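# Load nuts onto scale until needle nears red marker

## Task

Move steel nuts one by one from the tray onto the scale's dish, stopping at whichever count puts the needle closest to the red marker. The dish may carry only these nuts, and once released each nut may rest only on the dish or on other nuts. At the finish the scale and all nuts must be motionless and must stay that way without the robot supporting anything. Anything the robot is in contact with at the end must not drop by more than about a fingernail's width once released, or the task fails. Nothing may be pushed or knocked off the table.

## Robot and tools

Robot: a single six-joint arm with a two-finger parallel gripper and one camera, cam_wrist (504x504), riding on the hand. Joints in column order: waist, shoulder, elbow, wrist pitch, wrist yaw, wrist roll. Stated ranges (rad): waist -3.054 to 3.054, shoulder 0.000 to 3.142, elbow 0.000 to 2.356, wrist pitch -1.571 to 1.571, wrist yaw -1.571 to 1.571, wrist roll -3.142 to 3.142. Real ends may sit up to 0.010 rad off these.

Frame: the scene frame has its origin on the tabletop beneath the arm base, +z up, and +y to the left when facing along +x. Positions are metres, velocities m/s and rad/s. The base may be slightly tilted against the table, and the reported hand position drifts from the truth, especially at long reach. end_effector_position is the point between the finger pads (link pinch), about 3-4 cm behind the fingertips; the fingers point along the gripper's +x and close along its y.

execute_actions: argument actions is a list holding zero or one item, plus an optional pictures boolean (images come by default). An empty list just reports the current state. A wait item is {"steps": N}, N up to 300, sending nothing new; it returns once N control steps (1/30 s each) have elapsed since the previous result, and your thinking time counts toward them. A motion item is {"rows": [...], "steps": N} with N at most 15 (default 15) and 1 to 15 rows; one row is used per step and the final row repeats if rows run short. A refused call moves nothing.

Each row is 7 numbers, all in [-1, 1], for the single arm. The first six are joint offsets in the column order above, scaled: 1.0 equals 0.9615 rad for waist, shoulder and elbow, 1.713 for wrist pitch, 1.767 for wrist yaw, 1.728 for wrist roll. They are offsets from the joint angles in the latest result that printed them (or, before any such result and for later calls within the same reply, from where the arm stands when the action begins), never from the previous row. So a row of zeros drags the arm back to those reference angles; it is not a pause. The seventh number is the gripper opening, absolute: +1 fully open, the empty fingers meet near -0.80, and values down to -1 close no further. Opening fully to closed needs at least roughly 0.5 s.

Limits on motion: a call is refused if any joint would go more than 0.010 rad outward past its stated range; a joint pushed past its real end is clipped there and the result may say "joint sent to its limit" (possibly about an earlier action); lack of that line proves nothing. Each step, the target may lead the measured angle by at most 0.211 rad (waist, shoulder, elbow), 0.213 (wrist pitch), 0.267 (wrist yaw), 0.228 (wrist roll), and all targets are scaled back if they would put the hand over 70 mm from where it is. Friction can leave a joint short of its command, more at long reach, and tiny turns may not happen; verify the joint readings after each move. Between calls the arm keeps heading for your last row until it has nearly stopped.

Result lines: the state line gives end_effector_position, end_effector_quat_wxyz and velocities. Joint positions and Joint velocities list the six joints (rad, rad/s) then the pad gap (m; 0.088 fully open). grip_measured is the finger opening on the command scale; it may be off by about 1 mm all scene and reads up to about 0.061 narrower while squeezing something hard. To hold a nut, command around 0.07 below grip_measured; less grips more gently. Parts under about 3 mm across get reduced force. Finger force tops out near 34-49 N per pad. HELD marks steps where your row was partly or wholly not sent. "joint command not followed" means the clearance check altered targets (mounting blocks and posts count as arm). Joint torques and External joint torques are noisy, offset estimates, include friction and any held weight; "no reading" means none.

Faults to avoid: contact torque reaching a load limit (N m: waist 18, shoulder 22.3, elbow 22.2, wrist pitch 5.86, wrist yaw 5.84, wrist roll 5.48, held weight included) halts the arm 10 s and drops the rest of the call. Holding loads heats motors; MOTOR HOT warns from 50 °C, and at 95 °C an OVER-TEMPERATURE FAULT holds the arm, possibly cutting power so it goes limp. Avoid drops, slips, slamming, hard hits and heavy pushing; set nuts down gently on the dish and make sure the robot is not touching or supporting anything at the end. Loose objects may occasionally get a brief outside push.

zoom_image: camera "cam_wrist", region [x0, y0, x1, y1] in pixels of its latest image, origin top-left, at most 504 by 504; returns an enlarged view. Calibration is given in OpenCV pinhole-plus-radial terms with T_world_to_cam mapping the scene frame to the camera; expect small errors.

read_manual: optional section, "licences" (the only one); returns licence texts and moves nothing.

finished_scene: scene = number of the current scene; ends and grades it irreversibly, then reports the next task if any. Call it only when the nuts and scale are settled and the gripper is clear.

Each tool is called after "Call:" as name([rows], argument=value, ...), one row to a line, values as JSON.

## Session

Call:
execute_actions(actions=[])

Scene clock: 0.00 s of 7600.00 s.
end_effector_position=(+0.3997, -0.5154, +0.3408) grip_measured=+0.823 end_effector_quat_wxyz=(+0.597, -0.464, +0.582, -0.299) end_effector_velocity=(-0.000, -0.002, -0.001) end_effector_angular_velocity=(-0.009, +0.015, +0.006)
Joint positions: [ 0.072  1.779  1.767  1.398  0.991 -3.085  0.079]
Joint velocities: [-0.007 -0.002 -0.002 -0.007 -0.007 -0.007 -0.   ]
Joint torques (N m, as the arm reports them, + toward a larger angle): no reading
External joint torques (N m, as the arm's controller estimates them; a push from outside toward a larger angle lowers the number): no reading
Motor temperatures (°C, as the motors report them): [25 27 26 28 26 28]
Heat: hottest wrist pitch 28 °C (+0.0 °C/min).

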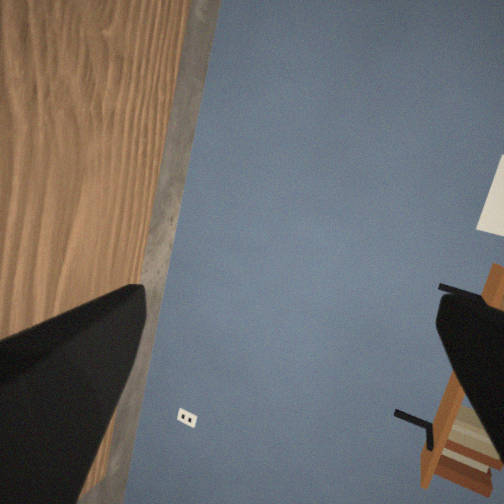

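Call:
execute_actions([
  {"rows":[[0.2,-0.3,-0.1,-1,0,1,0.8]]},
], pictures=false)

Call:
execute_actions([
  {"steps":30},
])

Scene clock: 39.77 s of 7600.00 s.
end_effector_position=(+0.3920, -0.5034, +0.4066) grip_measured=+0.803 end_effector_quat_wxyz=(+0.802, -0.347, +0.394, -0.286) end_effector_velocity=(+0.236, +0.231, -0.076) end_effector_angular_velocity=(+0.506, -0.295, +0.790)
Joint positions: [ 0.259  1.483  1.685  0.692  0.99  -2.322  0.078]
Joint velocities: [ 0.042  0.115 -0.12  -1.487 -0.022  1.56  -0.   ]
Joint torques (N m, as the arm reports them, + toward a larger angle): [ 5.79 -1.02  2.45  0.08 -0.66  0.17]
External joint torques (N m, as the arm's controller estimates them; a push from outside toward a larger angle lowers the number): [ 0.96  0.57 -0.15 -0.2  -0.05  0.12]
Motor temperatures (°C, as the motors report them): [33 29 27 28 27 28]
Heat: hottest waist 33 °C (+7.5 °C/min).
Steps of this call (steps 1 to 1178: nothing new was sent; steps 1179 to 1193: all 15 steps of this action). Readings (joint positions):
1179: [0.081 1.756 1.755 1.364 0.993 -3.048]
1180: [0.111 1.726 1.730 1.310 0.996 -3.001]
1182: [0.187 1.660 1.699 1.215 0.995 -2.901]
1186: [0.252 1.530 1.689 1.031 0.990 -2.692]
1193: the state above

Scene clock: 40.77 s of 7600.00 s.
end_effector_position=(+0.4367, -0.3747, +0.3378) grip_measured=+0.803 end_effector_quat_wxyz=(+0.889, -0.220, +0.397, -0.059) end_effector_velocity=(+0.000, +0.006, -0.005) end_effector_angular_velocity=(+0.012, +0.004, +0.028)
Joint positions: [ 0.263  1.492  1.673 -0.307  0.99  -1.363  0.078]
Joint velocities: [-0.007 -0.002 -0.007 -0.037 -0.022  0.022 -0.   ]
Joint torques (N m, as the arm reports them, + toward a larger angle): [ 6.8  -2.34  3.22  0.52 -0.34  0.15]
External joint torques (N m, as the arm's controller estimates them; a push from outside toward a larger angle lowers the number): [ 1.19 -0.19 -0.07 -0.3   0.05  0.12]
Motor temperatures (°C, as the motors report them): [33 29 27 28 27 28]
Heat: hottest waist 33 °C (+7.4 °C/min).
Steps of this call (steps 1 to 30: the robot went on to your last target). Readings (joint positions):
1: [0.260 1.487 1.681 0.641 0.990 -2.269]
2: [0.262 1.491 1.678 0.591 0.990 -2.217]
4: [0.263 1.495 1.674 0.492 0.990 -2.112]
8: [0.263 1.494 1.673 0.298 0.990 -1.902]
30: the state above
camera_calibration (this result's frames):
cam_wrist: T_world_to_cam=[[0.08027, -0.885962, 0.456759, -0.509821], [-0.927067, -0.234708, -0.292335, 0.445948], [0.366203, -0.39998, -0.840185, 0.0534316], [0, 0, 0, 1]] pos_world=[0.43478, -0.325643, 0.408124]

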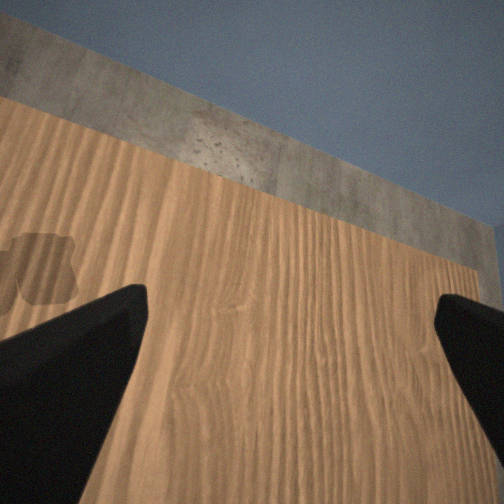

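Call:
execute_actions([
  {"rows":[[0,0,0,-0.7,0,0.7,0.8]]},
])

Call:
execute_actions([
  {"steps":20},
])

Scene clock: 53.67 s of 7600.00 s.
end_effector_position=(+0.3774, -0.3058, +0.2823) grip_measured=+0.802 end_effector_quat_wxyz=(+0.853, -0.070, +0.517, +0.028) end_effector_velocity=(-0.171, +0.089, -0.092) end_effector_angular_velocity=(+0.468, +0.697, -0.186)
Joint positions: [ 0.264  1.49   1.676 -1.041  0.989 -0.575  0.078]
Joint velocities: [-0.002 -0.002 -0.002 -1.414 -0.007  1.546 -0.   ]
Joint torques (N m, as the arm reports them, + toward a larger angle): [ 6.32 -2.03  3.    0.35 -0.17  0.06]
External joint torques (N m, as the arm's controller estimates them; a push from outside toward a larger angle lowers the number): [ 0.98  0.21 -0.3  -0.41 -0.02  0.05]
Motor temperatures (°C, as the motors report them): [34 29 28 28 27 28]
Heat: hottest waist 34 °C (+6.7 °C/min).
Steps of this call (steps 1 to 15: the robot went on to your last target; steps 16 to 372: nothing new was sent; steps 373 to 387: all 15 steps of this action). Readings (joint positions):
373: [0.264 1.492 1.676 -0.351 0.989 -1.311]
374: [0.264 1.489 1.676 -0.404 0.989 -1.258]
376: [0.264 1.488 1.676 -0.501 0.989 -1.153]
380: [0.264 1.490 1.676 -0.698 0.989 -0.943]
387: the state above
camera_calibration (this result's frames):
cam_wrist: T_world_to_cam=[[0.135824, -0.984877, 0.107564, -0.371313], [-0.983932, -0.146794, -0.101633, 0.385386], [0.115886, -0.0920314, -0.98899, 0.286701], [0, 0, 0, 1]] pos_world=[0.396402, -0.282739, 0.362652]

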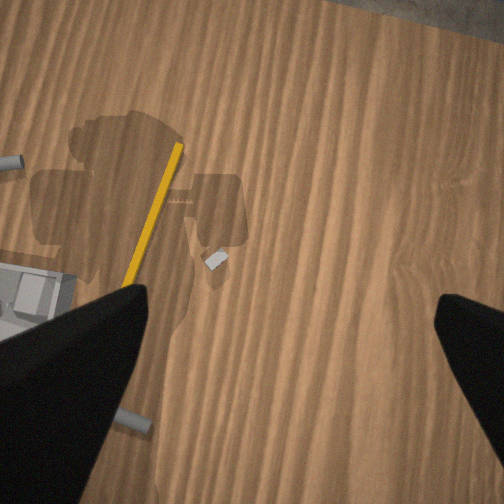

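Scene clock: 54.33 s of 7600.00 s.
end_effector_position=(+0.3151, -0.2898, +0.2589) grip_measured=+0.802 end_effector_quat_wxyz=(+0.785, -0.036, +0.616, +0.050) end_effector_velocity=(-0.003, +0.002, -0.002) end_effector_angular_velocity=(+0.004, +0.016, +0.016)
Joint positions: [ 0.264  1.49   1.676 -1.5    0.989 -0.159  0.078]
Joint velocities: [-0.002  0.002 -0.002 -0.022 -0.007  0.007  0.   ]
Joint torques (N m, as the arm reports them, + toward a larger angle): [ 5.74 -1.65  2.83  0.16 -0.03  0.13]
External joint torques (N m, as the arm's controller estimates them; a push from outside toward a larger angle lowers the number): [ 0.8   0.17 -0.18 -0.39  0.02  0.13]
Motor temperatures (°C, as the motors report them): [34 29 28 28 27 28]
Heat: hottest waist 34 °C (+6.6 °C/min).
Steps of this call (steps 1 to 20: the robot went on to your last target). Readings (joint positions):
1: [0.264 1.490 1.676 -1.090 0.989 -0.522]
2: [0.264 1.490 1.676 -1.140 0.989 -0.470]
4: [0.264 1.490 1.676 -1.237 0.989 -0.364]
8: [0.264 1.490 1.676 -1.408 0.989 -0.226]
20: the state above
camera_calibration (this result's frames):
cam_wrist: T_world_to_cam=[[0.14279, -0.989715, 0.00865818, -0.322607], [-0.981545, -0.140476, 0.129752, 0.265267], [-0.127201, -0.0270257, -0.991509, 0.368328], [0, 0, 0, 1]] pos_world=[0.353288, -0.272071, 0.333574]

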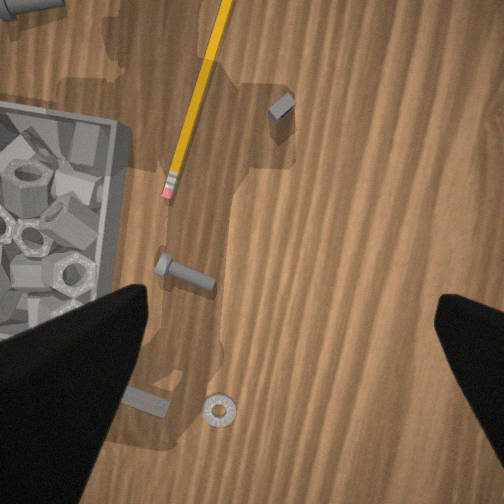

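Call:
execute_actions([
  {"rows":[[0.585,0.455,-0.51,0.283,0.015,0.42,1]]},
], pictures=false)

Call:
execute_actions([
  {"steps":20},
])

Scene clock: 71.17 s of 7600.00 s.
end_effector_position=(+0.3563, -0.0733, +0.2736) grip_measured=+0.981 end_effector_quat_wxyz=(+0.823, -0.038, +0.561, +0.074) end_effector_velocity=(-0.120, +0.459, +0.039) end_effector_angular_velocity=(+0.010, -0.324, +0.204)
Joint positions: [ 0.615  1.809  1.348 -1.147  1.006  0.24   0.087]
Joint velocities: [ 0.886  0.603 -0.784  0.579  0.007  0.945  0.001]
Joint torques (N m, as the arm reports them, + toward a larger angle): [ 8.13 -2.06  3.48  0.67  0.2   0.13]
External joint torques (N m, as the arm's controller estimates them; a push from outside toward a larger angle lowers the number): [ 1.17  0.76 -0.59  0.03  0.14  0.13]
Motor temperatures (°C, as the motors report them): [33 28 27 28 27 28]
Heat: hottest waist 33 °C (+4.1 °C/min).
Steps of this call (steps 1 to 30: the robot went on to your last target; steps 31 to 490: nothing new was sent; steps 491 to 505: all 15 steps of this action). Readings (joint positions):
491: [0.273 1.500 1.663 -1.489 0.997 -0.133]
492: [0.293 1.507 1.647 -1.464 1.002 -0.106]
494: [0.341 1.543 1.609 -1.415 1.002 -0.056]
498: [0.437 1.648 1.515 -1.318 1.002 0.045]
505: the state above

Scene clock: 71.83 s of 7600.00 s.
end_effector_position=(+0.3203, +0.0141, +0.2886) grip_measured=+0.984 end_effector_quat_wxyz=(+0.853, +0.009, +0.520, +0.056) end_effector_velocity=(-0.001, +0.002, -0.002) end_effector_angular_velocity=(+0.000, -0.001, -0.016)
Joint positions: [ 0.825  1.922  1.195 -1.018  1.012  0.563  0.087]
Joint velocities: [ 0.002  0.007 -0.007  0.007  0.007  0.022  0.   ]
Joint torques (N m, as the arm reports them, + toward a larger angle): [ 6.71 -1.7   3.97  0.82  0.28  0.14]
External joint torques (N m, as the arm's controller estimates them; a push from outside toward a larger angle lowers the number): [ 0.89  0.72 -0.91 -0.03  0.12  0.13]
Motor temperatures (°C, as the motors report them): [33 28 28 28 27 28]
Heat: hottest waist 33 °C (+4.0 °C/min).
Steps of this call (steps 1 to 20: the robot went on to your last target). Readings (joint positions):
1: [0.646 1.829 1.323 -1.126 1.007 0.277]
2: [0.680 1.848 1.297 -1.105 1.008 0.320]
4: [0.749 1.883 1.252 -1.067 1.008 0.418]
8: [0.814 1.917 1.207 -1.035 1.008 0.515]
20: the state above
camera_calibration (this result's frames):
cam_wrist: T_world_to_cam=[[0.101882, -0.993266, -0.0551678, 0.00875091], [-0.98948, -0.0954555, -0.108708, 0.379883], [0.10271, 0.0656628, -0.992542, 0.331998], [0, 0, 0, 1]] pos_world=[0.340896, 0.023154, 0.371301]

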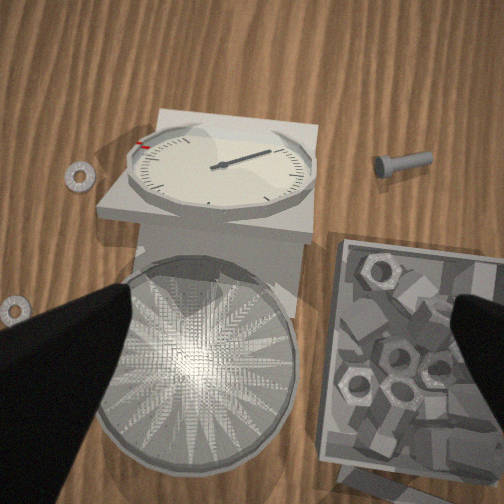

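Call:
zoom_image(camera="cam_wrist", region=[90,90,330,250])

Call:
zoom_image(camera="cam_wrist", region=[300,230,504,504])

Region (90, 90, 330, 250) of cam_wrist's 504x504 image, scaled by 2.100, with more detail than that image has.

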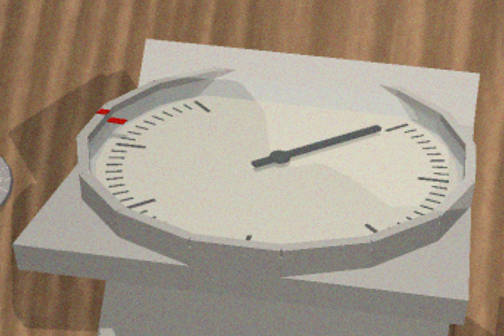

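Region (300, 230, 504, 504) of cam_wrist's 504x504 image, scaled by 1.839, with more detail than that image has; it fills the left 375 columns of this view, and the rest is white.

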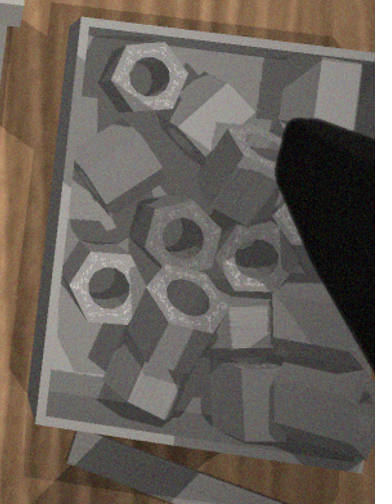

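Call:
execute_actions([
  {"rows":[[-0.401,-0.089,0.072,-0.237,-0.043,0.035,1]]},
], pictures=false)

Call:
execute_actions([
  {"steps":15},
])

Scene clock: 93.57 s of 7600.00 s.
end_effector_position=(+0.3013, -0.0947, +0.2014) grip_measured=+0.984 end_effector_quat_wxyz=(+0.713, -0.006, +0.701, +0.004) end_effector_velocity=(-0.013, -0.017, -0.007) end_effector_angular_velocity=(-0.002, +0.097, +0.029)
Joint positions: [ 0.453  1.842  1.257 -1.409  0.942  0.619  0.087]
Joint velocities: [-0.046 -0.012  0.022 -0.11  -0.037  0.007  0.   ]
Joint torques (N m, as the arm reports them, + toward a larger angle): [ 6.9  -3.53  4.15 -0.05 -0.09  0.05]
External joint torques (N m, as the arm's controller estimates them; a push from outside toward a larger angle lowers the number): [ 0.58 -0.72  0.56 -0.27 -0.13  0.05]
Motor temperatures (°C, as the motors report them): [34 28 28 29 27 28]
Heat: hottest waist 34 °C (+1.0 °C/min).
Steps of this call (steps 1 to 15: the robot went on to your last target; steps 16 to 637: nothing new was sent; steps 638 to 652: all 15 steps of this action). Readings (joint positions):
638: [0.814 1.916 1.203 -1.048 0.996 0.575]
639: [0.783 1.909 1.211 -1.094 0.981 0.584]
641: [0.695 1.884 1.227 -1.182 0.970 0.598]
645: [0.518 1.846 1.254 -1.336 0.956 0.613]
652: the state above

Scene clock: 94.07 s of 7600.00 s.
end_effector_position=(+0.3000, -0.0973, +0.1997) grip_measured=+0.984 end_effector_quat_wxyz=(+0.709, -0.008, +0.706, +0.003) end_effector_velocity=(-0.004, -0.002, -0.001) end_effector_angular_velocity=(-0.002, +0.017, +0.038)
Joint positions: [ 0.445  1.841  1.259 -1.421  0.94   0.621  0.087]
Joint velocities: [-0.002 -0.002 -0.002 -0.022 -0.007 -0.022  0.   ]
Joint torques (N m, as the arm reports them, + toward a larger angle): [ 7.29 -3.37  4.11 -0.16 -0.1   0.1 ]
External joint torques (N m, as the arm's controller estimates them; a push from outside toward a larger angle lowers the number): [ 0.92 -0.62  0.63 -0.35 -0.13  0.1 ]
Motor temperatures (°C, as the motors report them): [34 28 28 29 27 28]
Heat: hottest waist 34 °C (+1.0 °C/min).
Steps of this call (steps 1 to 15: the robot went on to your last target). Readings (joint positions):
1: [0.452 1.842 1.257 -1.412 0.942 0.620]
2: [0.450 1.841 1.258 -1.414 0.941 0.620]
4: [0.448 1.841 1.259 -1.417 0.941 0.620]
8: [0.445 1.841 1.259 -1.420 0.940 0.621]
15: the state above
camera_calibration (this result's frames):
cam_wrist: T_world_to_cam=[[0.0386622, -0.999136, 0.0152633, -0.10041], [-0.932711, -0.0306027, 0.359324, 0.235338], [-0.358546, -0.0281285, -0.933088, 0.370531], [0, 0, 0, 1]] pos_world=[0.356237, -0.0826983, 0.262708]

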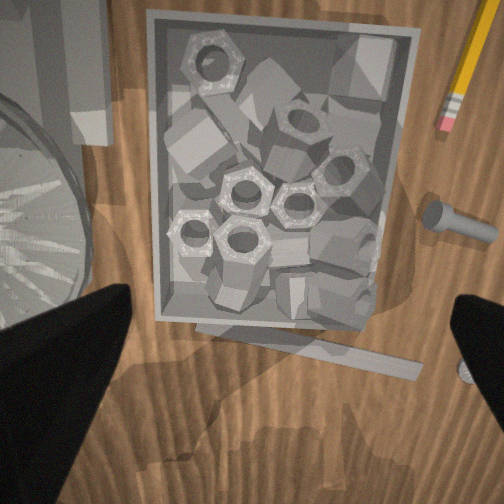

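Call:
zoom_image(camera="cam_wrist", region=[140,0,430,340])

Region (140, 0, 430, 340) of cam_wrist's 504x504 image, scaled by 1.482, with more detail than that image has; it fills the left 430 columns of this view, and the rest is white.

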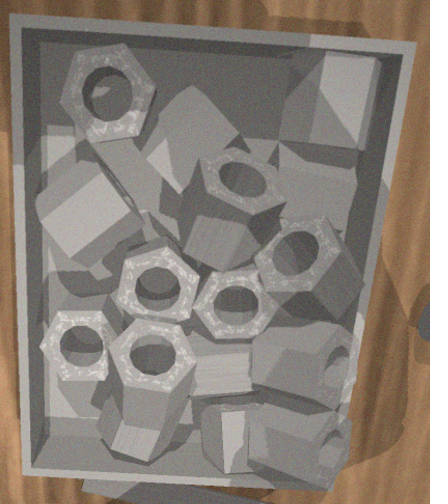

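Call:
execute_actions([
  {"rows":[[-0.238,0.176,-0.127,0.353,0.032,-0.571,0.15]]},
], pictures=false)

Call:
execute_actions([
  {"steps":20},
])

Scene clock: 142.67 s of 7600.00 s.
end_effector_position=(+0.3327, -0.0577, +0.1036) grip_measured=+0.167 end_effector_quat_wxyz=(+0.690, -0.141, +0.696, +0.142) end_effector_velocity=(+0.037, +0.018, -0.014) end_effector_angular_velocity=(+0.057, -0.117, +1.304)
Joint positions: [ 0.226  2.     1.145 -0.858  0.992 -0.124  0.047]
Joint velocities: [-0.027  0.032 -0.012  0.315 -0.007 -1.546 -0.006]
Joint torques (N m, as the arm reports them, + toward a larger angle): [ 7.91 -3.47  2.22  0.32  0.12 -0.01]
External joint torques (N m, as the arm's controller estimates them; a push from outside toward a larger angle lowers the number): [ 0.66  0.55 -0.41  0.18  0.14 -0.01]
Motor temperatures (°C, as the motors report them): [36 29 29 28 26 28]
Heat: hottest waist 36 °C (+2.0 °C/min).
Steps of this call (steps 1 to 15: the robot went on to your last target; steps 16 to 1443: nothing new was sent; steps 1444 to 1458: all 15 steps of this action). Readings (joint positions):
1444: [0.433 1.854 1.249 -1.396 0.944 0.587]
1445: [0.405 1.867 1.239 -1.354 0.955 0.548]
1447: [0.332 1.918 1.208 -1.263 0.970 0.453]
1451: [0.238 1.992 1.151 -1.070 0.981 0.241]
1458: the state above

Scene clock: 143.33 s of 7600.00 s.
end_effector_position=(+0.3373, -0.0566, +0.1018) grip_measured=+0.152 end_effector_quat_wxyz=(+0.677, -0.212, +0.672, +0.213) end_effector_velocity=(-0.001, -0.001, -0.001) end_effector_angular_velocity=(+0.006, +0.009, +0.005)
Joint positions: [ 0.221  2.002  1.143 -0.819  0.993 -0.362  0.046]
Joint velocities: [-0.007 -0.002  0.002 -0.007 -0.007 -0.007 -0.   ]
Joint torques (N m, as the arm reports them, + toward a larger angle): [ 8.11 -3.46  2.4   0.27  0.08 -0.06]
External joint torques (N m, as the arm's controller estimates them; a push from outside toward a larger angle lowers the number): [ 0.78  0.69 -0.48  0.06  0.12 -0.06]
Motor temperatures (°C, as the motors report them): [36 29 29 28 26 28]
Heat: hottest waist 36 °C (+2.0 °C/min).
Steps of this call (steps 1 to 20: the robot went on to your last target). Readings (joint positions):
1: [0.225 2.001 1.145 -0.848 0.992 -0.176]
2: [0.224 2.001 1.145 -0.841 0.992 -0.221]
4: [0.222 2.002 1.144 -0.832 0.992 -0.282]
8: [0.221 2.002 1.144 -0.823 0.993 -0.336]
20: the state above
camera_calibration (this result's frames):
cam_wrist: T_world_to_cam=[[0.590724, -0.806821, 0.00922468, -0.234448], [-0.755669, -0.549191, 0.356867, 0.217755], [-0.282862, -0.21778, -0.93411, 0.257555], [0, 0, 0, 1]] pos_world=[0.375897, -0.0134779, 0.165037]

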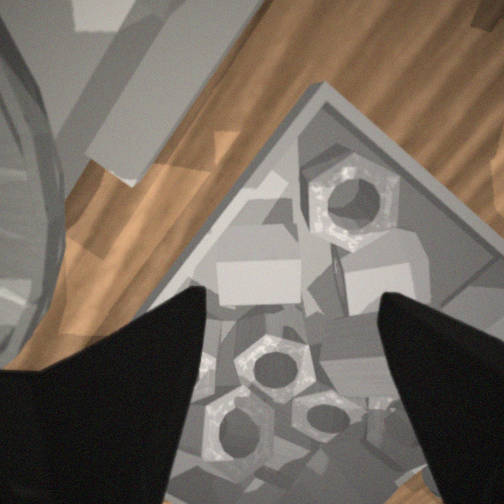

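Call:
execute_actions([
  {"rows":[[0,0,0,0,0,1,0.1]]},
], pictures=false)

Call:
execute_actions([
  {"steps":25},
], pictures=false)

Call:
execute_actions([
  {"rows":[[-0.04,0,-0.08,0.074,0,0.785,0.1]]},
], pictures=false)

Call:
execute_actions([
  {"steps":25},
])

Scene clock: 177.23 s of 7600.00 s.
end_effector_position=(+0.3374, -0.0566, +0.1019) grip_measured=+0.103 end_effector_quat_wxyz=(+0.707, +0.062, +0.703, -0.059) end_effector_velocity=(-0.002, -0.001, -0.001) end_effector_angular_velocity=(+0.000, +0.012, -1.537)
Joint positions: [ 0.221  2.002  1.143 -0.819  0.993  0.418  0.044]
Joint velocities: [-0.002  0.002 -0.002 -0.007  0.007  1.546 -0.   ]
Joint torques (N m, as the arm reports them, + toward a larger angle): [ 8.55 -4.5   3.11  0.07  0.01  0.15]
External joint torques (N m, as the arm's controller estimates them; a push from outside toward a larger angle lowers the number): [ 1.22 -0.3   0.23 -0.13 -0.01  0.15]
Motor temperatures (°C, as the motors report them): [39 29 28 28 26 28]
Heat: hottest waist 39 °C (+4.1 °C/min).
From where the robot then was, a joint's target lay farther than a number of 1.0 reaches, so one or more steps of this call were cut to that.
Steps of this call (steps 1 to 15: the robot went on to your last target; steps 16 to 1002: nothing new was sent; steps 1003 to 1017: all 15 steps of this action). Readings (joint positions):
1003: [0.221 2.002 1.143 -0.819 0.993 -0.321]
1004: [0.221 2.002 1.143 -0.819 0.993 -0.267]
1006: [0.221 2.002 1.143 -0.819 0.993 -0.161]
1010: [0.221 2.002 1.143 -0.819 0.993 0.049]
1017: the state above

Scene clock: 178.07 s of 7600.00 s.
end_effector_position=(+0.3374, -0.0566, +0.1019) grip_measured=+0.102 end_effector_quat_wxyz=(+0.603, +0.373, +0.601, -0.369) end_effector_velocity=(-0.002, +0.000, -0.001) end_effector_angular_velocity=(+0.006, +0.008, -0.061)
Joint positions: [ 0.221  2.002  1.143 -0.819  0.993  1.353  0.044]
Joint velocities: [-0.002 -0.002 -0.002 -0.007 -0.007  0.066 -0.   ]
Joint torques (N m, as the arm reports them, + toward a larger angle): [ 8.52 -4.46  3.01  0.1   0.04  0.14]
External joint torques (N m, as the arm's controller estimates them; a push from outside toward a larger angle lowers the number): [ 1.17 -0.3   0.16 -0.08 -0.02  0.14]
Motor temperatures (°C, as the motors report them): [39 29 28 28 26 28]
Heat: hottest waist 39 °C (+4.1 °C/min).
Steps of this call (steps 1 to 25: the robot went on to your last target). Readings (joint positions):
1: [0.221 2.002 1.143 -0.819 0.993 0.470]
2: [0.221 2.002 1.143 -0.819 0.993 0.523]
4: [0.221 2.002 1.143 -0.819 0.993 0.627]
8: [0.221 2.002 1.143 -0.819 0.993 0.838]
25: the state above

Scene clock: 178.57 s of 7600.00 s.
end_effector_position=(+0.3304, -0.0513, +0.0851) grip_measured=+0.102 end_effector_quat_wxyz=(+0.399, +0.587, +0.399, -0.580) end_effector_velocity=(-0.001, +0.002, -0.002) end_effector_angular_velocity=(+0.020, +0.007, -1.543)
Joint positions: [ 0.188  2.001  1.074 -0.697  0.993  2.127  0.044]
Joint velocities: [-0.002 -0.002 -0.012  0.022 -0.007  1.531 -0.   ]
Joint torques (N m, as the arm reports them, + toward a larger angle): [ 7.75 -4.16  2.35  0.19  0.11  0.13]
External joint torques (N m, as the arm's controller estimates them; a push from outside toward a larger angle lowers the number): [ 0.58 -0.01 -0.3   0.03  0.05  0.13]
Motor temperatures (°C, as the motors report them): [39 29 28 28 26 28]
Heat: hottest waist 39 °C (+4.0 °C/min).
Steps of this call (steps 1 to 15: all 15 steps of this action). Readings (joint positions):
1: [0.220 2.002 1.135 -0.798 0.993 1.394]
2: [0.215 2.001 1.122 -0.770 0.993 1.448]
4: [0.203 2.001 1.101 -0.740 0.993 1.554]
8: [0.189 2.001 1.079 -0.710 0.993 1.764]
15: the state above

Scene clock: 179.40 s of 7600.00 s.
end_effector_position=(+0.3303, -0.0512, +0.0847) grip_measured=+0.102 end_effector_quat_wxyz=(+0.214, +0.677, +0.217, -0.670) end_effector_velocity=(-0.002, +0.000, -0.001) end_effector_angular_velocity=(+0.006, +0.007, -0.002)
Joint positions: [ 0.188  2.001  1.072 -0.695  0.993  2.705  0.044]
Joint velocities: [-0.002 -0.002 -0.002 -0.007 -0.007  0.007 -0.   ]
Joint torques (N m, as the arm reports them, + toward a larger angle): [ 7.93 -4.24  2.34  0.26  0.03  0.07]
External joint torques (N m, as the arm's controller estimates them; a push from outside toward a larger angle lowers the number): [ 0.78 -0.12 -0.3   0.1   0.01  0.07]
Motor temperatures (°C, as the motors report them): [39 29 28 28 26 28]
Heat: hottest waist 39 °C (+4.0 °C/min).
Steps of this call (steps 1 to 25: the robot went on to your last target). Readings (joint positions):
1: [0.188 2.001 1.073 -0.697 0.993 2.179]
2: [0.188 2.001 1.073 -0.696 0.993 2.231]
4: [0.188 2.001 1.073 -0.695 0.993 2.336]
8: [0.188 2.001 1.072 -0.695 0.993 2.543]
25: the state above
camera_calibration (this result's frames):
cam_wrist: T_world_to_cam=[[-0.598935, 0.800745, 0.00915466, 0.249557], [0.745339, 0.553239, 0.372016, -0.219122], [0.292826, 0.229637, -0.928181, 0.0731164], [0, 0, 0, 1]] pos_world=[0.291378, -0.0953953, 0.147097]

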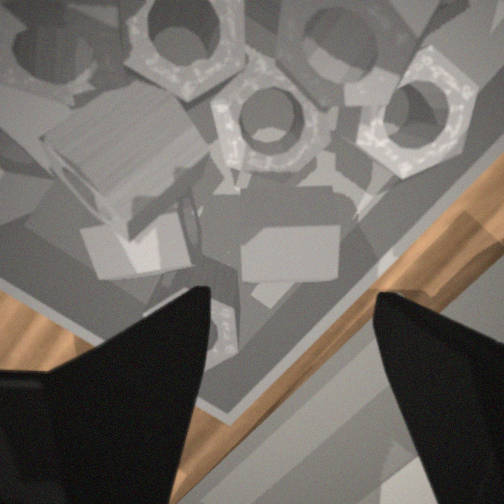

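Call:
execute_actions([
  {"rows":[[-0.064,-0.024,-0.078,0.083,0,-0.062,0.1]]},
])

Scene clock: 188.57 s of 7600.00 s.
end_effector_position=(+0.3253, -0.0542, +0.0683) grip_measured=+0.102 end_effector_quat_wxyz=(+0.215, +0.679, +0.218, -0.667) end_effector_velocity=(-0.006, -0.002, -0.000) end_effector_angular_velocity=(-0.009, +0.008, +0.045)
Joint positions: [ 0.14   1.979  1.005 -0.56   0.991  2.602  0.044]
Joint velocities: [-0.002 -0.012 -0.017 -0.007  0.007 -0.037 -0.   ]
Joint torques (N m, as the arm reports them, + toward a larger angle): [ 6.79 -4.48  2.17  0.44  0.12  0.06]
External joint torques (N m, as the arm's controller estimates them; a push from outside toward a larger angle lowers the number): [-0.2  -0.39 -0.22  0.28  0.09  0.06]
Motor temperatures (°C, as the motors report them): [39 29 28 28 26 28]
Heat: hottest waist 39 °C (+3.0 °C/min).
Steps of this call (steps 1 to 30: the robot went on to your last target; steps 31 to 260: nothing new was sent; steps 261 to 275: all 15 steps of this action). Readings (joint positions):
261: [0.184 1.998 1.062 -0.665 0.993 2.687]
262: [0.175 1.994 1.049 -0.636 0.993 2.667]
264: [0.152 1.989 1.028 -0.604 0.993 2.639]
268: [0.141 1.983 1.011 -0.573 0.991 2.613]
275: the state above
camera_calibration (this result's frames):
cam_wrist: T_world_to_cam=[[-0.601501, 0.798841, 0.00705297, 0.249921], [0.740624, 0.554313, 0.379753, -0.206603], [0.299453, 0.233645, -0.925061, 0.0578421], [0, 0, 0, 1]] pos_world=[0.286022, -0.0986385, 0.130203]

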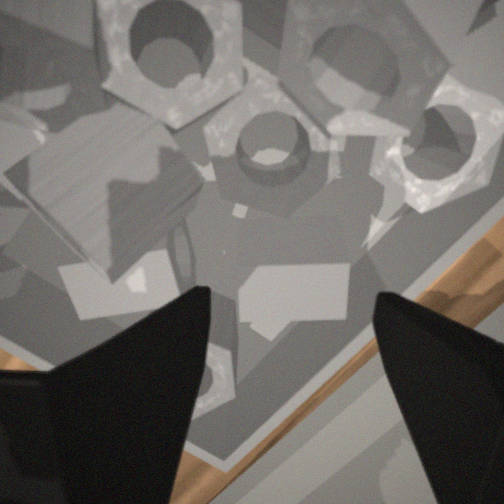

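Call:
execute_actions([
  {"rows":[[0.01,-0.018,0,-0.008,0,0,-0.04]]},
], pictures=false)

Call:
execute_actions([
  {"rows":[[-0.045,0.006,-0.032,0.05,0,-0.04,-0.04]]},
])

Scene clock: 195.67 s of 7600.00 s.
end_effector_position=(+0.3255, -0.0550, +0.0725) grip_measured=-0.035 end_effector_quat_wxyz=(+0.218, +0.681, +0.220, -0.663) end_effector_velocity=(-0.004, -0.005, -0.002) end_effector_angular_velocity=(-0.024, +0.016, +0.021)
Joint positions: [ 0.149  1.968  1.003 -0.571  0.99   2.6    0.037]
Joint velocities: [-0.007 -0.002 -0.002 -0.022  0.022 -0.007 -0.001]
Joint torques (N m, as the arm reports them, + toward a larger angle): [ 8.52 -4.79  2.76 -0.19  0.06  0.07]
External joint torques (N m, as the arm's controller estimates them; a push from outside toward a larger angle lowers the number): [ 1.63 -0.76  0.33 -0.35  0.03  0.07]
Motor temperatures (°C, as the motors report them): [39 29 28 28 26 28]
Heat: hottest waist 39 °C (+3.0 °C/min).
Steps of this call (steps 1 to 15: the robot went on to your last target; steps 16 to 198: nothing new was sent; steps 199 to 213: all 15 steps of this action). Readings (joint positions):
199: [0.141 1.977 1.003 -0.558 0.990 2.600]
200: [0.143 1.976 1.003 -0.560 0.990 2.600]
202: [0.144 1.973 1.003 -0.563 0.990 2.600]
206: [0.147 1.969 1.003 -0.568 0.990 2.600]
213: the state above

Scene clock: 196.17 s of 7600.00 s.
end_effector_position=(+0.3253, -0.0581, +0.0604) grip_measured=-0.038 end_effector_quat_wxyz=(+0.218, +0.681, +0.219, -0.664) end_effector_velocity=(-0.004, +0.001, -0.003) end_effector_angular_velocity=(+0.007, +0.008, -0.009)
Joint positions: [ 0.112  1.968  0.979 -0.49   0.99   2.534  0.037]
Joint velocities: [-0.007 -0.002 -0.012  0.007 -0.007  0.007 -0.   ]
Joint torques (N m, as the arm reports them, + toward a larger angle): [ 7.53 -3.6   2.1   0.3   0.02 -0.14]
External joint torques (N m, as the arm's controller estimates them; a push from outside toward a larger angle lowers the number): [ 0.64  0.53 -0.16  0.15 -0.01 -0.14]
Motor temperatures (°C, as the motors report them): [39 29 28 28 26 28]
Heat: hottest waist 39 °C (+3.0 °C/min).
Steps of this call (steps 1 to 15: all 15 steps of this action). Readings (joint positions):
1: [0.147 1.968 1.000 -0.559 0.990 2.589]
2: [0.141 1.968 0.996 -0.540 0.990 2.576]
4: [0.127 1.968 0.989 -0.518 0.990 2.558]
8: [0.113 1.968 0.982 -0.498 0.990 2.542]
15: the state above
camera_calibration (this result's frames):
cam_wrist: T_world_to_cam=[[-0.605764, 0.795642, 0.00188307, 0.254662], [0.734769, 0.558507, 0.384946, -0.19957], [0.305228, 0.23457, -0.922937, 0.0494491], [0, 0, 0, 1]] pos_world=[0.28581, -0.102758, 0.121983]

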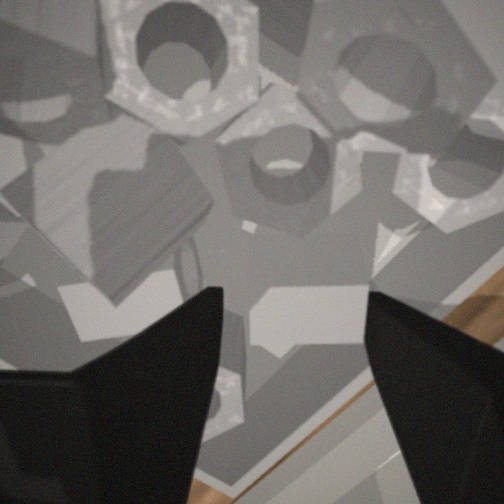

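Call:
execute_actions([
  {"rows":[[0,0.01,0,0,0,0,0.0],[0,0.01,0,0,0,0,0.0],[0,0.01,0,0,0,0,0.0],[-0.02,0.015,-0.02,0.03,0,-0.02,0.0],[-0.02,0.015,-0.02,0.03,0,-0.02,0.0],[-0.043,0.02,-0.036,0.058,0,-0.04,0.0]]},
])

Scene clock: 201.10 s of 7600.00 s.
end_effector_position=(+0.3268, -0.0576, +0.0549) grip_measured=-0.004 end_effector_quat_wxyz=(+0.228, +0.685, +0.218, -0.657) end_effector_velocity=(-0.002, -0.001, -0.000) end_effector_angular_velocity=(-0.023, -0.005, +0.031)
Joint positions: [ 0.101  1.969  0.952 -0.408  0.998  2.469  0.039]
Joint velocities: [ 0.002 -0.002 -0.017  0.022  0.022 -0.037  0.   ]
Joint torques (N m, as the arm reports them, + toward a larger angle): [ 5.09 -2.04  2.    1.05 -0.21  0.06]
External joint torques (N m, as the arm's controller estimates them; a push from outside toward a larger angle lowers the number): [-1.74  2.13 -0.26  0.84 -0.26  0.06]
Motor temperatures (°C, as the motors report them): [39 29 28 28 26 28]
Heat: hottest waist 39 °C (+3.0 °C/min).
Steps of this call (steps 1 to 15: the robot went on to your last target; steps 16 to 133: nothing new was sent; steps 134 to 148: all 15 steps of this action). Readings (joint positions):
134: [0.112 1.968 0.979 -0.488 0.990 2.533]
135: [0.112 1.968 0.979 -0.488 0.990 2.533]
137: [0.111 1.968 0.977 -0.482 0.990 2.528]
141: [0.101 1.969 0.962 -0.435 0.992 2.491]
148: the state above
camera_calibration (this result's frames):
cam_wrist: T_world_to_cam=[[-0.616323, 0.787286, -0.0180745, 0.25921], [0.719398, 0.572217, 0.393743, -0.193524], [0.320331, 0.22967, -0.919043, 0.0383867], [0, 0, 0, 1]] pos_world=[0.286682, -0.102151, 0.116163]

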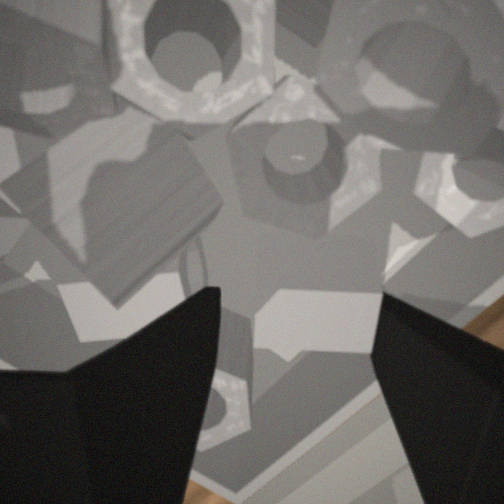

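Call:
execute_actions([
  {"rows":[[-0.01,0,0,0,0,0,-0.14]]},
], pictures=false)

Call:
execute_actions([
  {"rows":[[-0.025,0.01,-0.005,0.005,-0.004,0,-0.14]]},
])

Scene clock: 206.67 s of 7600.00 s.
end_effector_position=(+0.3263, -0.0581, +0.0544) grip_measured=-0.135 end_effector_quat_wxyz=(+0.228, +0.685, +0.218, -0.657) end_effector_velocity=(+0.000, +0.000, -0.000) end_effector_angular_velocity=(+0.006, -0.002, +0.015)
Joint positions: [ 0.098  1.967  0.95  -0.406  0.997  2.467  0.032]
Joint velocities: [-0.002 -0.002 -0.002  0.007 -0.007 -0.022 -0.001]
Joint torques (N m, as the arm reports them, + toward a larger angle): [ 7.37 -3.86  2.55  0.01  0.13  0.04]
External joint torques (N m, as the arm's controller estimates them; a push from outside toward a larger angle lowers the number): [ 0.55  0.23  0.37 -0.18  0.09  0.04]
Motor temperatures (°C, as the motors report them): [38 29 28 29 26 28]
Heat: hottest waist 38 °C (+2.0 °C/min).
Steps of this call (steps 1 to 15: the robot went on to your last target; steps 16 to 152: nothing new was sent; steps 153 to 167: all 15 steps of this action). Readings (joint positions):
153: [0.101 1.967 0.950 -0.404 1.000 2.466]
154: [0.100 1.967 0.950 -0.404 1.000 2.466]
156: [0.099 1.967 0.950 -0.404 1.000 2.466]
160: [0.098 1.967 0.950 -0.405 0.998 2.466]
167: the state above

Scene clock: 207.17 s of 7600.00 s.
end_effector_position=(+0.3261, -0.0580, +0.0529) grip_measured=-0.137 end_effector_quat_wxyz=(+0.223, +0.685, +0.219, -0.658) end_effector_velocity=(-0.001, +0.003, -0.001) end_effector_angular_velocity=(+0.022, +0.005, -0.002)
Joint positions: [ 0.093  1.967  0.95  -0.404  0.99   2.467  0.032]
Joint velocities: [-0.002  0.002  0.002 -0.007 -0.022  0.007 -0.   ]
Joint torques (N m, as the arm reports them, + toward a larger angle): [ 6.1  -3.28  1.92  0.5   0.11  0.01]
External joint torques (N m, as the arm's controller estimates them; a push from outside toward a larger angle lowers the number): [-0.76  0.81 -0.24  0.32  0.08  0.01]
Motor temperatures (°C, as the motors report them): [38 29 28 29 26 28]
Heat: hottest waist 38 °C (+1.0 °C/min).
Steps of this call (steps 1 to 15: all 15 steps of this action). Readings (joint positions):
1: [0.098 1.967 0.950 -0.406 0.996 2.467]
2: [0.097 1.967 0.950 -0.406 0.995 2.467]
4: [0.094 1.967 0.950 -0.405 0.992 2.467]
8: [0.093 1.967 0.950 -0.404 0.990 2.467]
15: the state above
camera_calibration (this result's frames):
cam_wrist: T_world_to_cam=[[-0.612552, 0.790372, -0.0095815, 0.257583], [0.723782, 0.565733, 0.395076, -0.193824], [0.317678, 0.23507, -0.918599, 0.0380603], [0, 0, 0, 1]] pos_world=[0.285979, -0.102881, 0.114005]

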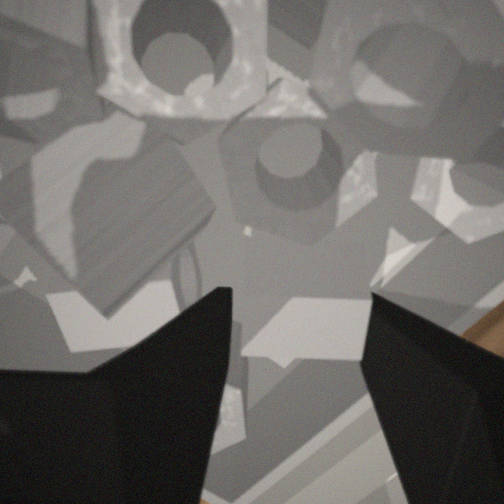

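Close and lift.

Call:
execute_actions([
  {"rows":[[-0.005,0,0,0,0,0,-0.3]]},
], pictures=false)

Call:
execute_actions([
  {"rows":[[0.04,0,0.03,-0.05,0,0.04,-0.3],[0.04,0,0.03,-0.05,0,0.04,-0.3],[0.04,0,0.03,-0.05,0,0.04,-0.3],[0.08,-0.015,0.062,-0.113,0,0.082,-0.3]]},
])

Scene clock: 214.20 s of 7600.00 s.
end_effector_position=(+0.3262, -0.0576, +0.0530) grip_measured=-0.251 end_effector_quat_wxyz=(+0.222, +0.686, +0.220, -0.657) end_effector_velocity=(-0.000, -0.001, -0.002) end_effector_angular_velocity=(+0.006, +0.002, -0.003)
Joint positions: [ 0.093  1.967  0.95  -0.403  0.987  2.467  0.027]
Joint velocities: [-0.007 -0.002 -0.002  0.007 -0.007 -0.007  0.   ]
Joint torques (N m, as the arm reports them, + toward a larger angle): [ 7.53 -4.45  2.32 -0.03  0.13  0.08]
External joint torques (N m, as the arm's controller estimates them; a push from outside toward a larger angle lowers the number): [ 0.65 -0.29  0.08 -0.23  0.09  0.08]
Motor temperatures (°C, as the motors report them): [38 29 28 29 26 28]
Heat: hottest waist 38 °C (+1.0 °C/min).
Steps of this call (steps 1 to 15: the robot went on to your last target; steps 16 to 196: nothing new was sent; steps 197 to 211: all 15 steps of this action). Readings (joint positions):
197: [0.092 1.967 0.950 -0.403 0.989 2.467]
198: [0.092 1.967 0.950 -0.403 0.987 2.467]
200: [0.093 1.967 0.950 -0.403 0.987 2.467]
204: [0.093 1.967 0.950 -0.403 0.987 2.467]
211: the state above

Scene clock: 214.70 s of 7600.00 s.
end_effector_position=(+0.3247, -0.0542, +0.0779) grip_measured=-0.251 end_effector_quat_wxyz=(+0.223, +0.682, +0.225, -0.659) end_effector_velocity=(-0.011, +0.000, -0.002) end_effector_angular_velocity=(+0.002, +0.041, +0.022)
Joint positions: [ 0.165  1.959  1.002 -0.589  0.99   2.602  0.027]
Joint velocities: [-0.002  0.002 -0.002 -0.066 -0.007  0.037  0.   ]
Joint torques (N m, as the arm reports them, + toward a larger angle): [ 8.27 -4.8   3.16 -0.21 -0.06  0.15]
External joint torques (N m, as the arm's controller estimates them; a push from outside toward a larger angle lowers the number): [ 1.39 -0.86  0.65 -0.38 -0.08  0.15]
Motor temperatures (°C, as the motors report them): [38 29 28 29 26 28]
Heat: hottest waist 38 °C (+1.0 °C/min).
Steps of this call (steps 1 to 15: all 15 steps of this action). Readings (joint positions):
1: [0.095 1.967 0.953 -0.417 0.987 2.478]
2: [0.100 1.967 0.957 -0.435 0.987 2.491]
4: [0.115 1.967 0.969 -0.480 0.987 2.525]
8: [0.153 1.962 0.992 -0.556 0.990 2.579]
15: the state above
camera_calibration (this result's frames):
cam_wrist: T_world_to_cam=[[-0.620282, 0.784379, 0.000200065, 0.25541], [0.721611, 0.570546, 0.392116, -0.20366], [0.307454, 0.243367, -0.919916, 0.0644133], [0, 0, 0, 1]] pos_world=[0.285586, -0.0998169, 0.139062]

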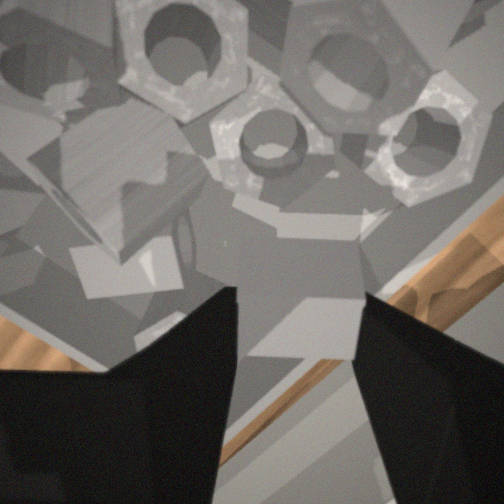

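Call:
execute_actions([
  {"rows":[[0.08,-0.015,0.06,-0.11,-0.005,0,-0.33],[0.08,-0.015,0.06,-0.11,-0.005,0,-0.33],[0.08,-0.015,0.06,-0.11,-0.005,0,-0.33],[0.155,-0.03,0.12,-0.212,-0.01,0,-0.33]],"steps":12},
], pictures=false)

Call:
execute_actions([
  {"rows":[[0.03,0.048,0.007,0,-0.006,0,-0.33],[0.06,0.096,0.014,0,-0.012,0,-0.33],[0.09,0.144,0.02,0,-0.018,0,-0.33],[0.12,0.19,0.03,0,-0.024,0,-0.33],[0.15,0.24,0.035,0,-0.03,0,-0.33],[0.18,0.29,0.042,0,-0.036,0,-0.33],[0.21,0.34,0.05,0,-0.042,0,-0.33],[0.24,0.385,0.056,0,-0.048,0,-0.33],[0.265,0.43,0.065,0,-0.054,0,-0.33],[0.29,0.478,0.075,0,-0.062,0,-0.33]]},
], pictures=false)

Call:
execute_actions([
  {"steps":12},
])

Scene clock: 235.70 s of 7600.00 s.
end_effector_position=(+0.3213, -0.0554, +0.1308) grip_measured=-0.251 end_effector_quat_wxyz=(+0.306, +0.651, +0.305, -0.625) end_effector_velocity=(-0.023, -0.007, +0.003) end_effector_angular_velocity=(-0.004, +0.099, +0.154)
Joint positions: [ 0.307  1.935  1.107 -0.925  0.978  2.605  0.027]
Joint velocities: [ 0.002 -0.002  0.022 -0.198 -0.037 -0.007 -0.   ]
Joint torques (N m, as the arm reports them, + toward a larger angle): [ 8.05 -4.18  3.59 -0.18 -0.15 -0.01]
External joint torques (N m, as the arm's controller estimates them; a push from outside toward a larger angle lowers the number): [ 1.29 -0.74  0.56 -0.35 -0.18 -0.01]
Motor temperatures (°C, as the motors report them): [40 30 28 28 26 28]
Heat: hottest waist 40 °C (+1.0 °C/min).
Steps of this call (steps 1 to 15: the robot went on to your last target; steps 16 to 618: nothing new was sent; steps 619 to 630: all 12 steps of this action). Readings (joint positions):
619: [0.170 1.959 1.011 -0.625 0.989 2.606]
620: [0.182 1.959 1.021 -0.666 0.989 2.606]
622: [0.215 1.955 1.042 -0.736 0.985 2.606]
626: [0.292 1.941 1.092 -0.877 0.979 2.605]
630: the state above

Scene clock: 236.20 s of 7600.00 s.
end_effector_position=(+0.2811, +0.0846, +0.1340) grip_measured=-0.251 end_effector_quat_wxyz=(+0.441, +0.557, +0.439, -0.550) end_effector_velocity=(-0.038, +0.055, -0.018) end_effector_angular_velocity=(-0.101, +0.026, +0.253)
Joint positions: [ 0.574  2.365  1.16  -0.924  0.876  2.604  0.027]
Joint velocities: [ 0.105  0.256  0.032 -0.022 -0.007 -0.007 -0.   ]
Joint torques (N m, as the arm reports them, + toward a larger angle): [ 7.69 -5.11  4.83  0.    0.    0.01]
External joint torques (N m, as the arm's controller estimates them; a push from outside toward a larger angle lowers the number): [ 1.16  0.59  0.63 -0.19 -0.14  0.01]
Motor temperatures (°C, as the motors report them): [40 30 28 28 26 28]
Heat: hottest waist 40 °C (+1.0 °C/min).
Steps of this call (steps 1 to 15: all 15 steps of this action). Readings (joint positions):
1: [0.308 1.939 1.107 -0.928 0.978 2.604]
2: [0.313 1.950 1.109 -0.928 0.977 2.604]
4: [0.340 1.997 1.121 -0.928 0.969 2.604]
8: [0.443 2.157 1.143 -0.926 0.929 2.604]
15: the state above

Scene clock: 236.60 s of 7600.00 s.
end_effector_position=(+0.2807, +0.0902, +0.1337) grip_measured=-0.251 end_effector_quat_wxyz=(+0.445, +0.555, +0.441, -0.547) end_effector_velocity=(-0.005, +0.003, -0.001) end_effector_angular_velocity=(+0.007, +0.021, +0.007)
Joint positions: [ 0.582  2.387  1.172 -0.924  0.873  2.604  0.027]
Joint velocities: [ 0.002  0.007 -0.002 -0.007 -0.022  0.007 -0.   ]
Joint torques (N m, as the arm reports them, + toward a larger angle): [ 8.66 -4.44  4.64 -0.02 -0.02  0.03]
External joint torques (N m, as the arm's controller estimates them; a push from outside toward a larger angle lowers the number): [ 1.63  0.31  1.1  -0.19 -0.07  0.03]
Motor temperatures (°C, as the motors report them): [40 30 28 28 26 28]
Heat: hottest waist 40 °C (+1.0 °C/min).
Steps of this call (steps 1 to 12: the robot went on to your last target). Readings (joint positions):
1: [0.576 2.371 1.161 -0.924 0.876 2.604]
2: [0.577 2.374 1.164 -0.924 0.876 2.604]
4: [0.578 2.378 1.169 -0.924 0.876 2.604]
8: [0.580 2.384 1.172 -0.924 0.874 2.604]
12: the state above
camera_calibration (this result's frames):
cam_wrist: T_world_to_cam=[[-0.981426, 0.191828, -0.00228244, 0.269976], [0.177613, 0.913067, 0.367099, -0.151066], [0.0725038, 0.359875, -0.930179, 0.150953], [0, 0, 0, 1]] pos_world=[0.280848, 0.0318202, 0.196485]

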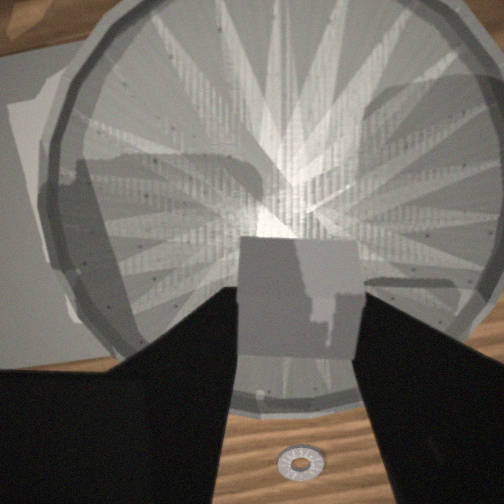

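Call:
execute_actions([
  {"rows":[[0.034,0.082,0.056,0,-0.01,0,-0.33]]},
], pictures=false)

Call:
execute_actions([
  {"rows":[[-0.035,0.006,-0.028,0.03,0.008,0,-0.33]]},
])

Scene clock: 250.83 s of 7600.00 s.
end_effector_position=(+0.2801, +0.1102, +0.1341) grip_measured=-0.251 end_effector_quat_wxyz=(+0.455, +0.548, +0.450, -0.538) end_effector_velocity=(-0.002, +0.001, -0.002) end_effector_angular_velocity=(-0.002, +0.013, +0.015)
Joint positions: [ 0.612  2.457  1.218 -0.924  0.859  2.604  0.027]
Joint velocities: [-0.002  0.007  0.002 -0.007 -0.007 -0.007 -0.   ]
Joint torques (N m, as the arm reports them, + toward a larger angle): [ 8.56 -4.41  4.28 -0.03 -0.07  0.05]
External joint torques (N m, as the arm's controller estimates them; a push from outside toward a larger angle lowers the number): [ 1.41  0.61  0.7  -0.2  -0.11  0.05]
Motor temperatures (°C, as the motors report them): [42 30 29 28 26 28]
Heat: hottest waist 42 °C (+3.0 °C/min).
Steps of this call (steps 1 to 30: the robot went on to your last target; steps 31 to 412: nothing new was sent; steps 413 to 427: all 15 steps of this action). Readings (joint positions):
413: [0.584 2.397 1.178 -0.929 0.872 2.604]
414: [0.588 2.409 1.189 -0.928 0.871 2.604]
416: [0.600 2.434 1.206 -0.924 0.863 2.604]
420: [0.611 2.453 1.212 -0.924 0.859 2.604]
427: the state above

Scene clock: 251.33 s of 7600.00 s.
end_effector_position=(+0.2812, +0.1085, +0.1233) grip_measured=-0.251 end_effector_quat_wxyz=(+0.442, +0.556, +0.442, -0.548) end_effector_velocity=(-0.000, -0.001, -0.001) end_effector_angular_velocity=(-0.004, -0.004, +0.004)
Joint positions: [ 0.58   2.457  1.198 -0.876  0.869  2.604  0.027]
Joint velocities: [-0.002 -0.002 -0.007  0.007  0.007 -0.007  0.   ]
Joint torques (N m, as the arm reports them, + toward a larger angle): [ 8.15 -4.39  2.87  0.22  0.14  0.  ]
External joint torques (N m, as the arm's controller estimates them; a push from outside toward a larger angle lowers the number): [ 0.98  0.63 -0.58  0.06  0.09  0.  ]
Motor temperatures (°C, as the motors report them): [42 30 29 28 26 28]
Heat: hottest waist 42 °C (+3.0 °C/min).
Steps of this call (steps 1 to 15: all 15 steps of this action). Readings (joint positions):
1: [0.610 2.457 1.216 -0.917 0.859 2.604]
2: [0.605 2.457 1.213 -0.905 0.859 2.604]
4: [0.593 2.457 1.208 -0.892 0.863 2.604]
8: [0.581 2.457 1.200 -0.881 0.867 2.604]
15: the state above
camera_calibration (this result's frames):
cam_wrist: T_world_to_cam=[[-0.980728, 0.195371, 0.00131705, 0.265881], [0.181962, 0.910919, 0.370293, -0.165396], [0.0711448, 0.363396, -0.928914, 0.134513], [0, 0, 0, 1]] pos_world=[0.281283, 0.0498348, 0.185846]

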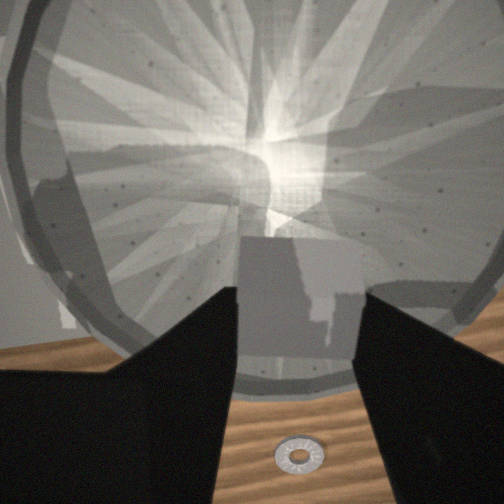

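Call:
execute_actions([
  {"rows":[[-0.033,0.014,-0.032,0.037,0.01,0,-0.33]]},
])

Scene clock: 259.27 s of 7600.00 s.
end_effector_position=(+0.2808, +0.1086, +0.1124) grip_measured=-0.251 end_effector_quat_wxyz=(+0.433, +0.563, +0.433, -0.555) end_effector_velocity=(-0.002, +0.000, -0.001) end_effector_angular_velocity=(+0.006, +0.006, +0.004)
Joint positions: [ 0.554  2.463  1.173 -0.819  0.882  2.604  0.027]
Joint velocities: [-0.002 -0.002 -0.007  0.007 -0.007 -0.007 -0.001]
Joint torques (N m, as the arm reports them, + toward a larger angle): [ 7.76 -4.25  3.01  0.55  0.21  0.04]
External joint torques (N m, as the arm's controller estimates them; a push from outside toward a larger angle lowers the number): [ 0.57  0.68 -0.28  0.38  0.17  0.04]
Motor temperatures (°C, as the motors report them): [42 30 29 28 26 28]
Heat: hottest waist 42 °C (+3.0 °C/min).
Steps of this call (steps 1 to 15: the robot went on to your last target; steps 16 to 223: nothing new was sent; steps 224 to 238: all 15 steps of this action). Readings (joint positions):
224: [0.578 2.458 1.193 -0.864 0.871 2.604]
225: [0.574 2.458 1.189 -0.850 0.874 2.604]
227: [0.562 2.460 1.182 -0.836 0.878 2.604]
231: [0.554 2.463 1.175 -0.824 0.881 2.604]
238: the state above
camera_calibration (this result's frames):
cam_wrist: T_world_to_cam=[[-0.973418, 0.229031, 0.00142422, 0.259806], [0.213214, 0.903887, 0.370848, -0.169434], [0.0836484, 0.361294, -0.928692, 0.12112], [0, 0, 0, 1]] pos_world=[0.278894, 0.0498861, 0.174947]

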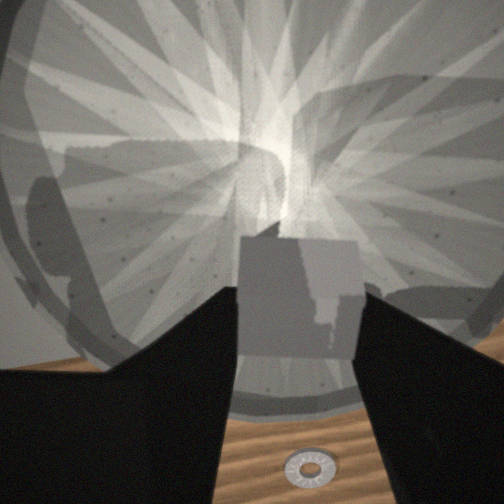

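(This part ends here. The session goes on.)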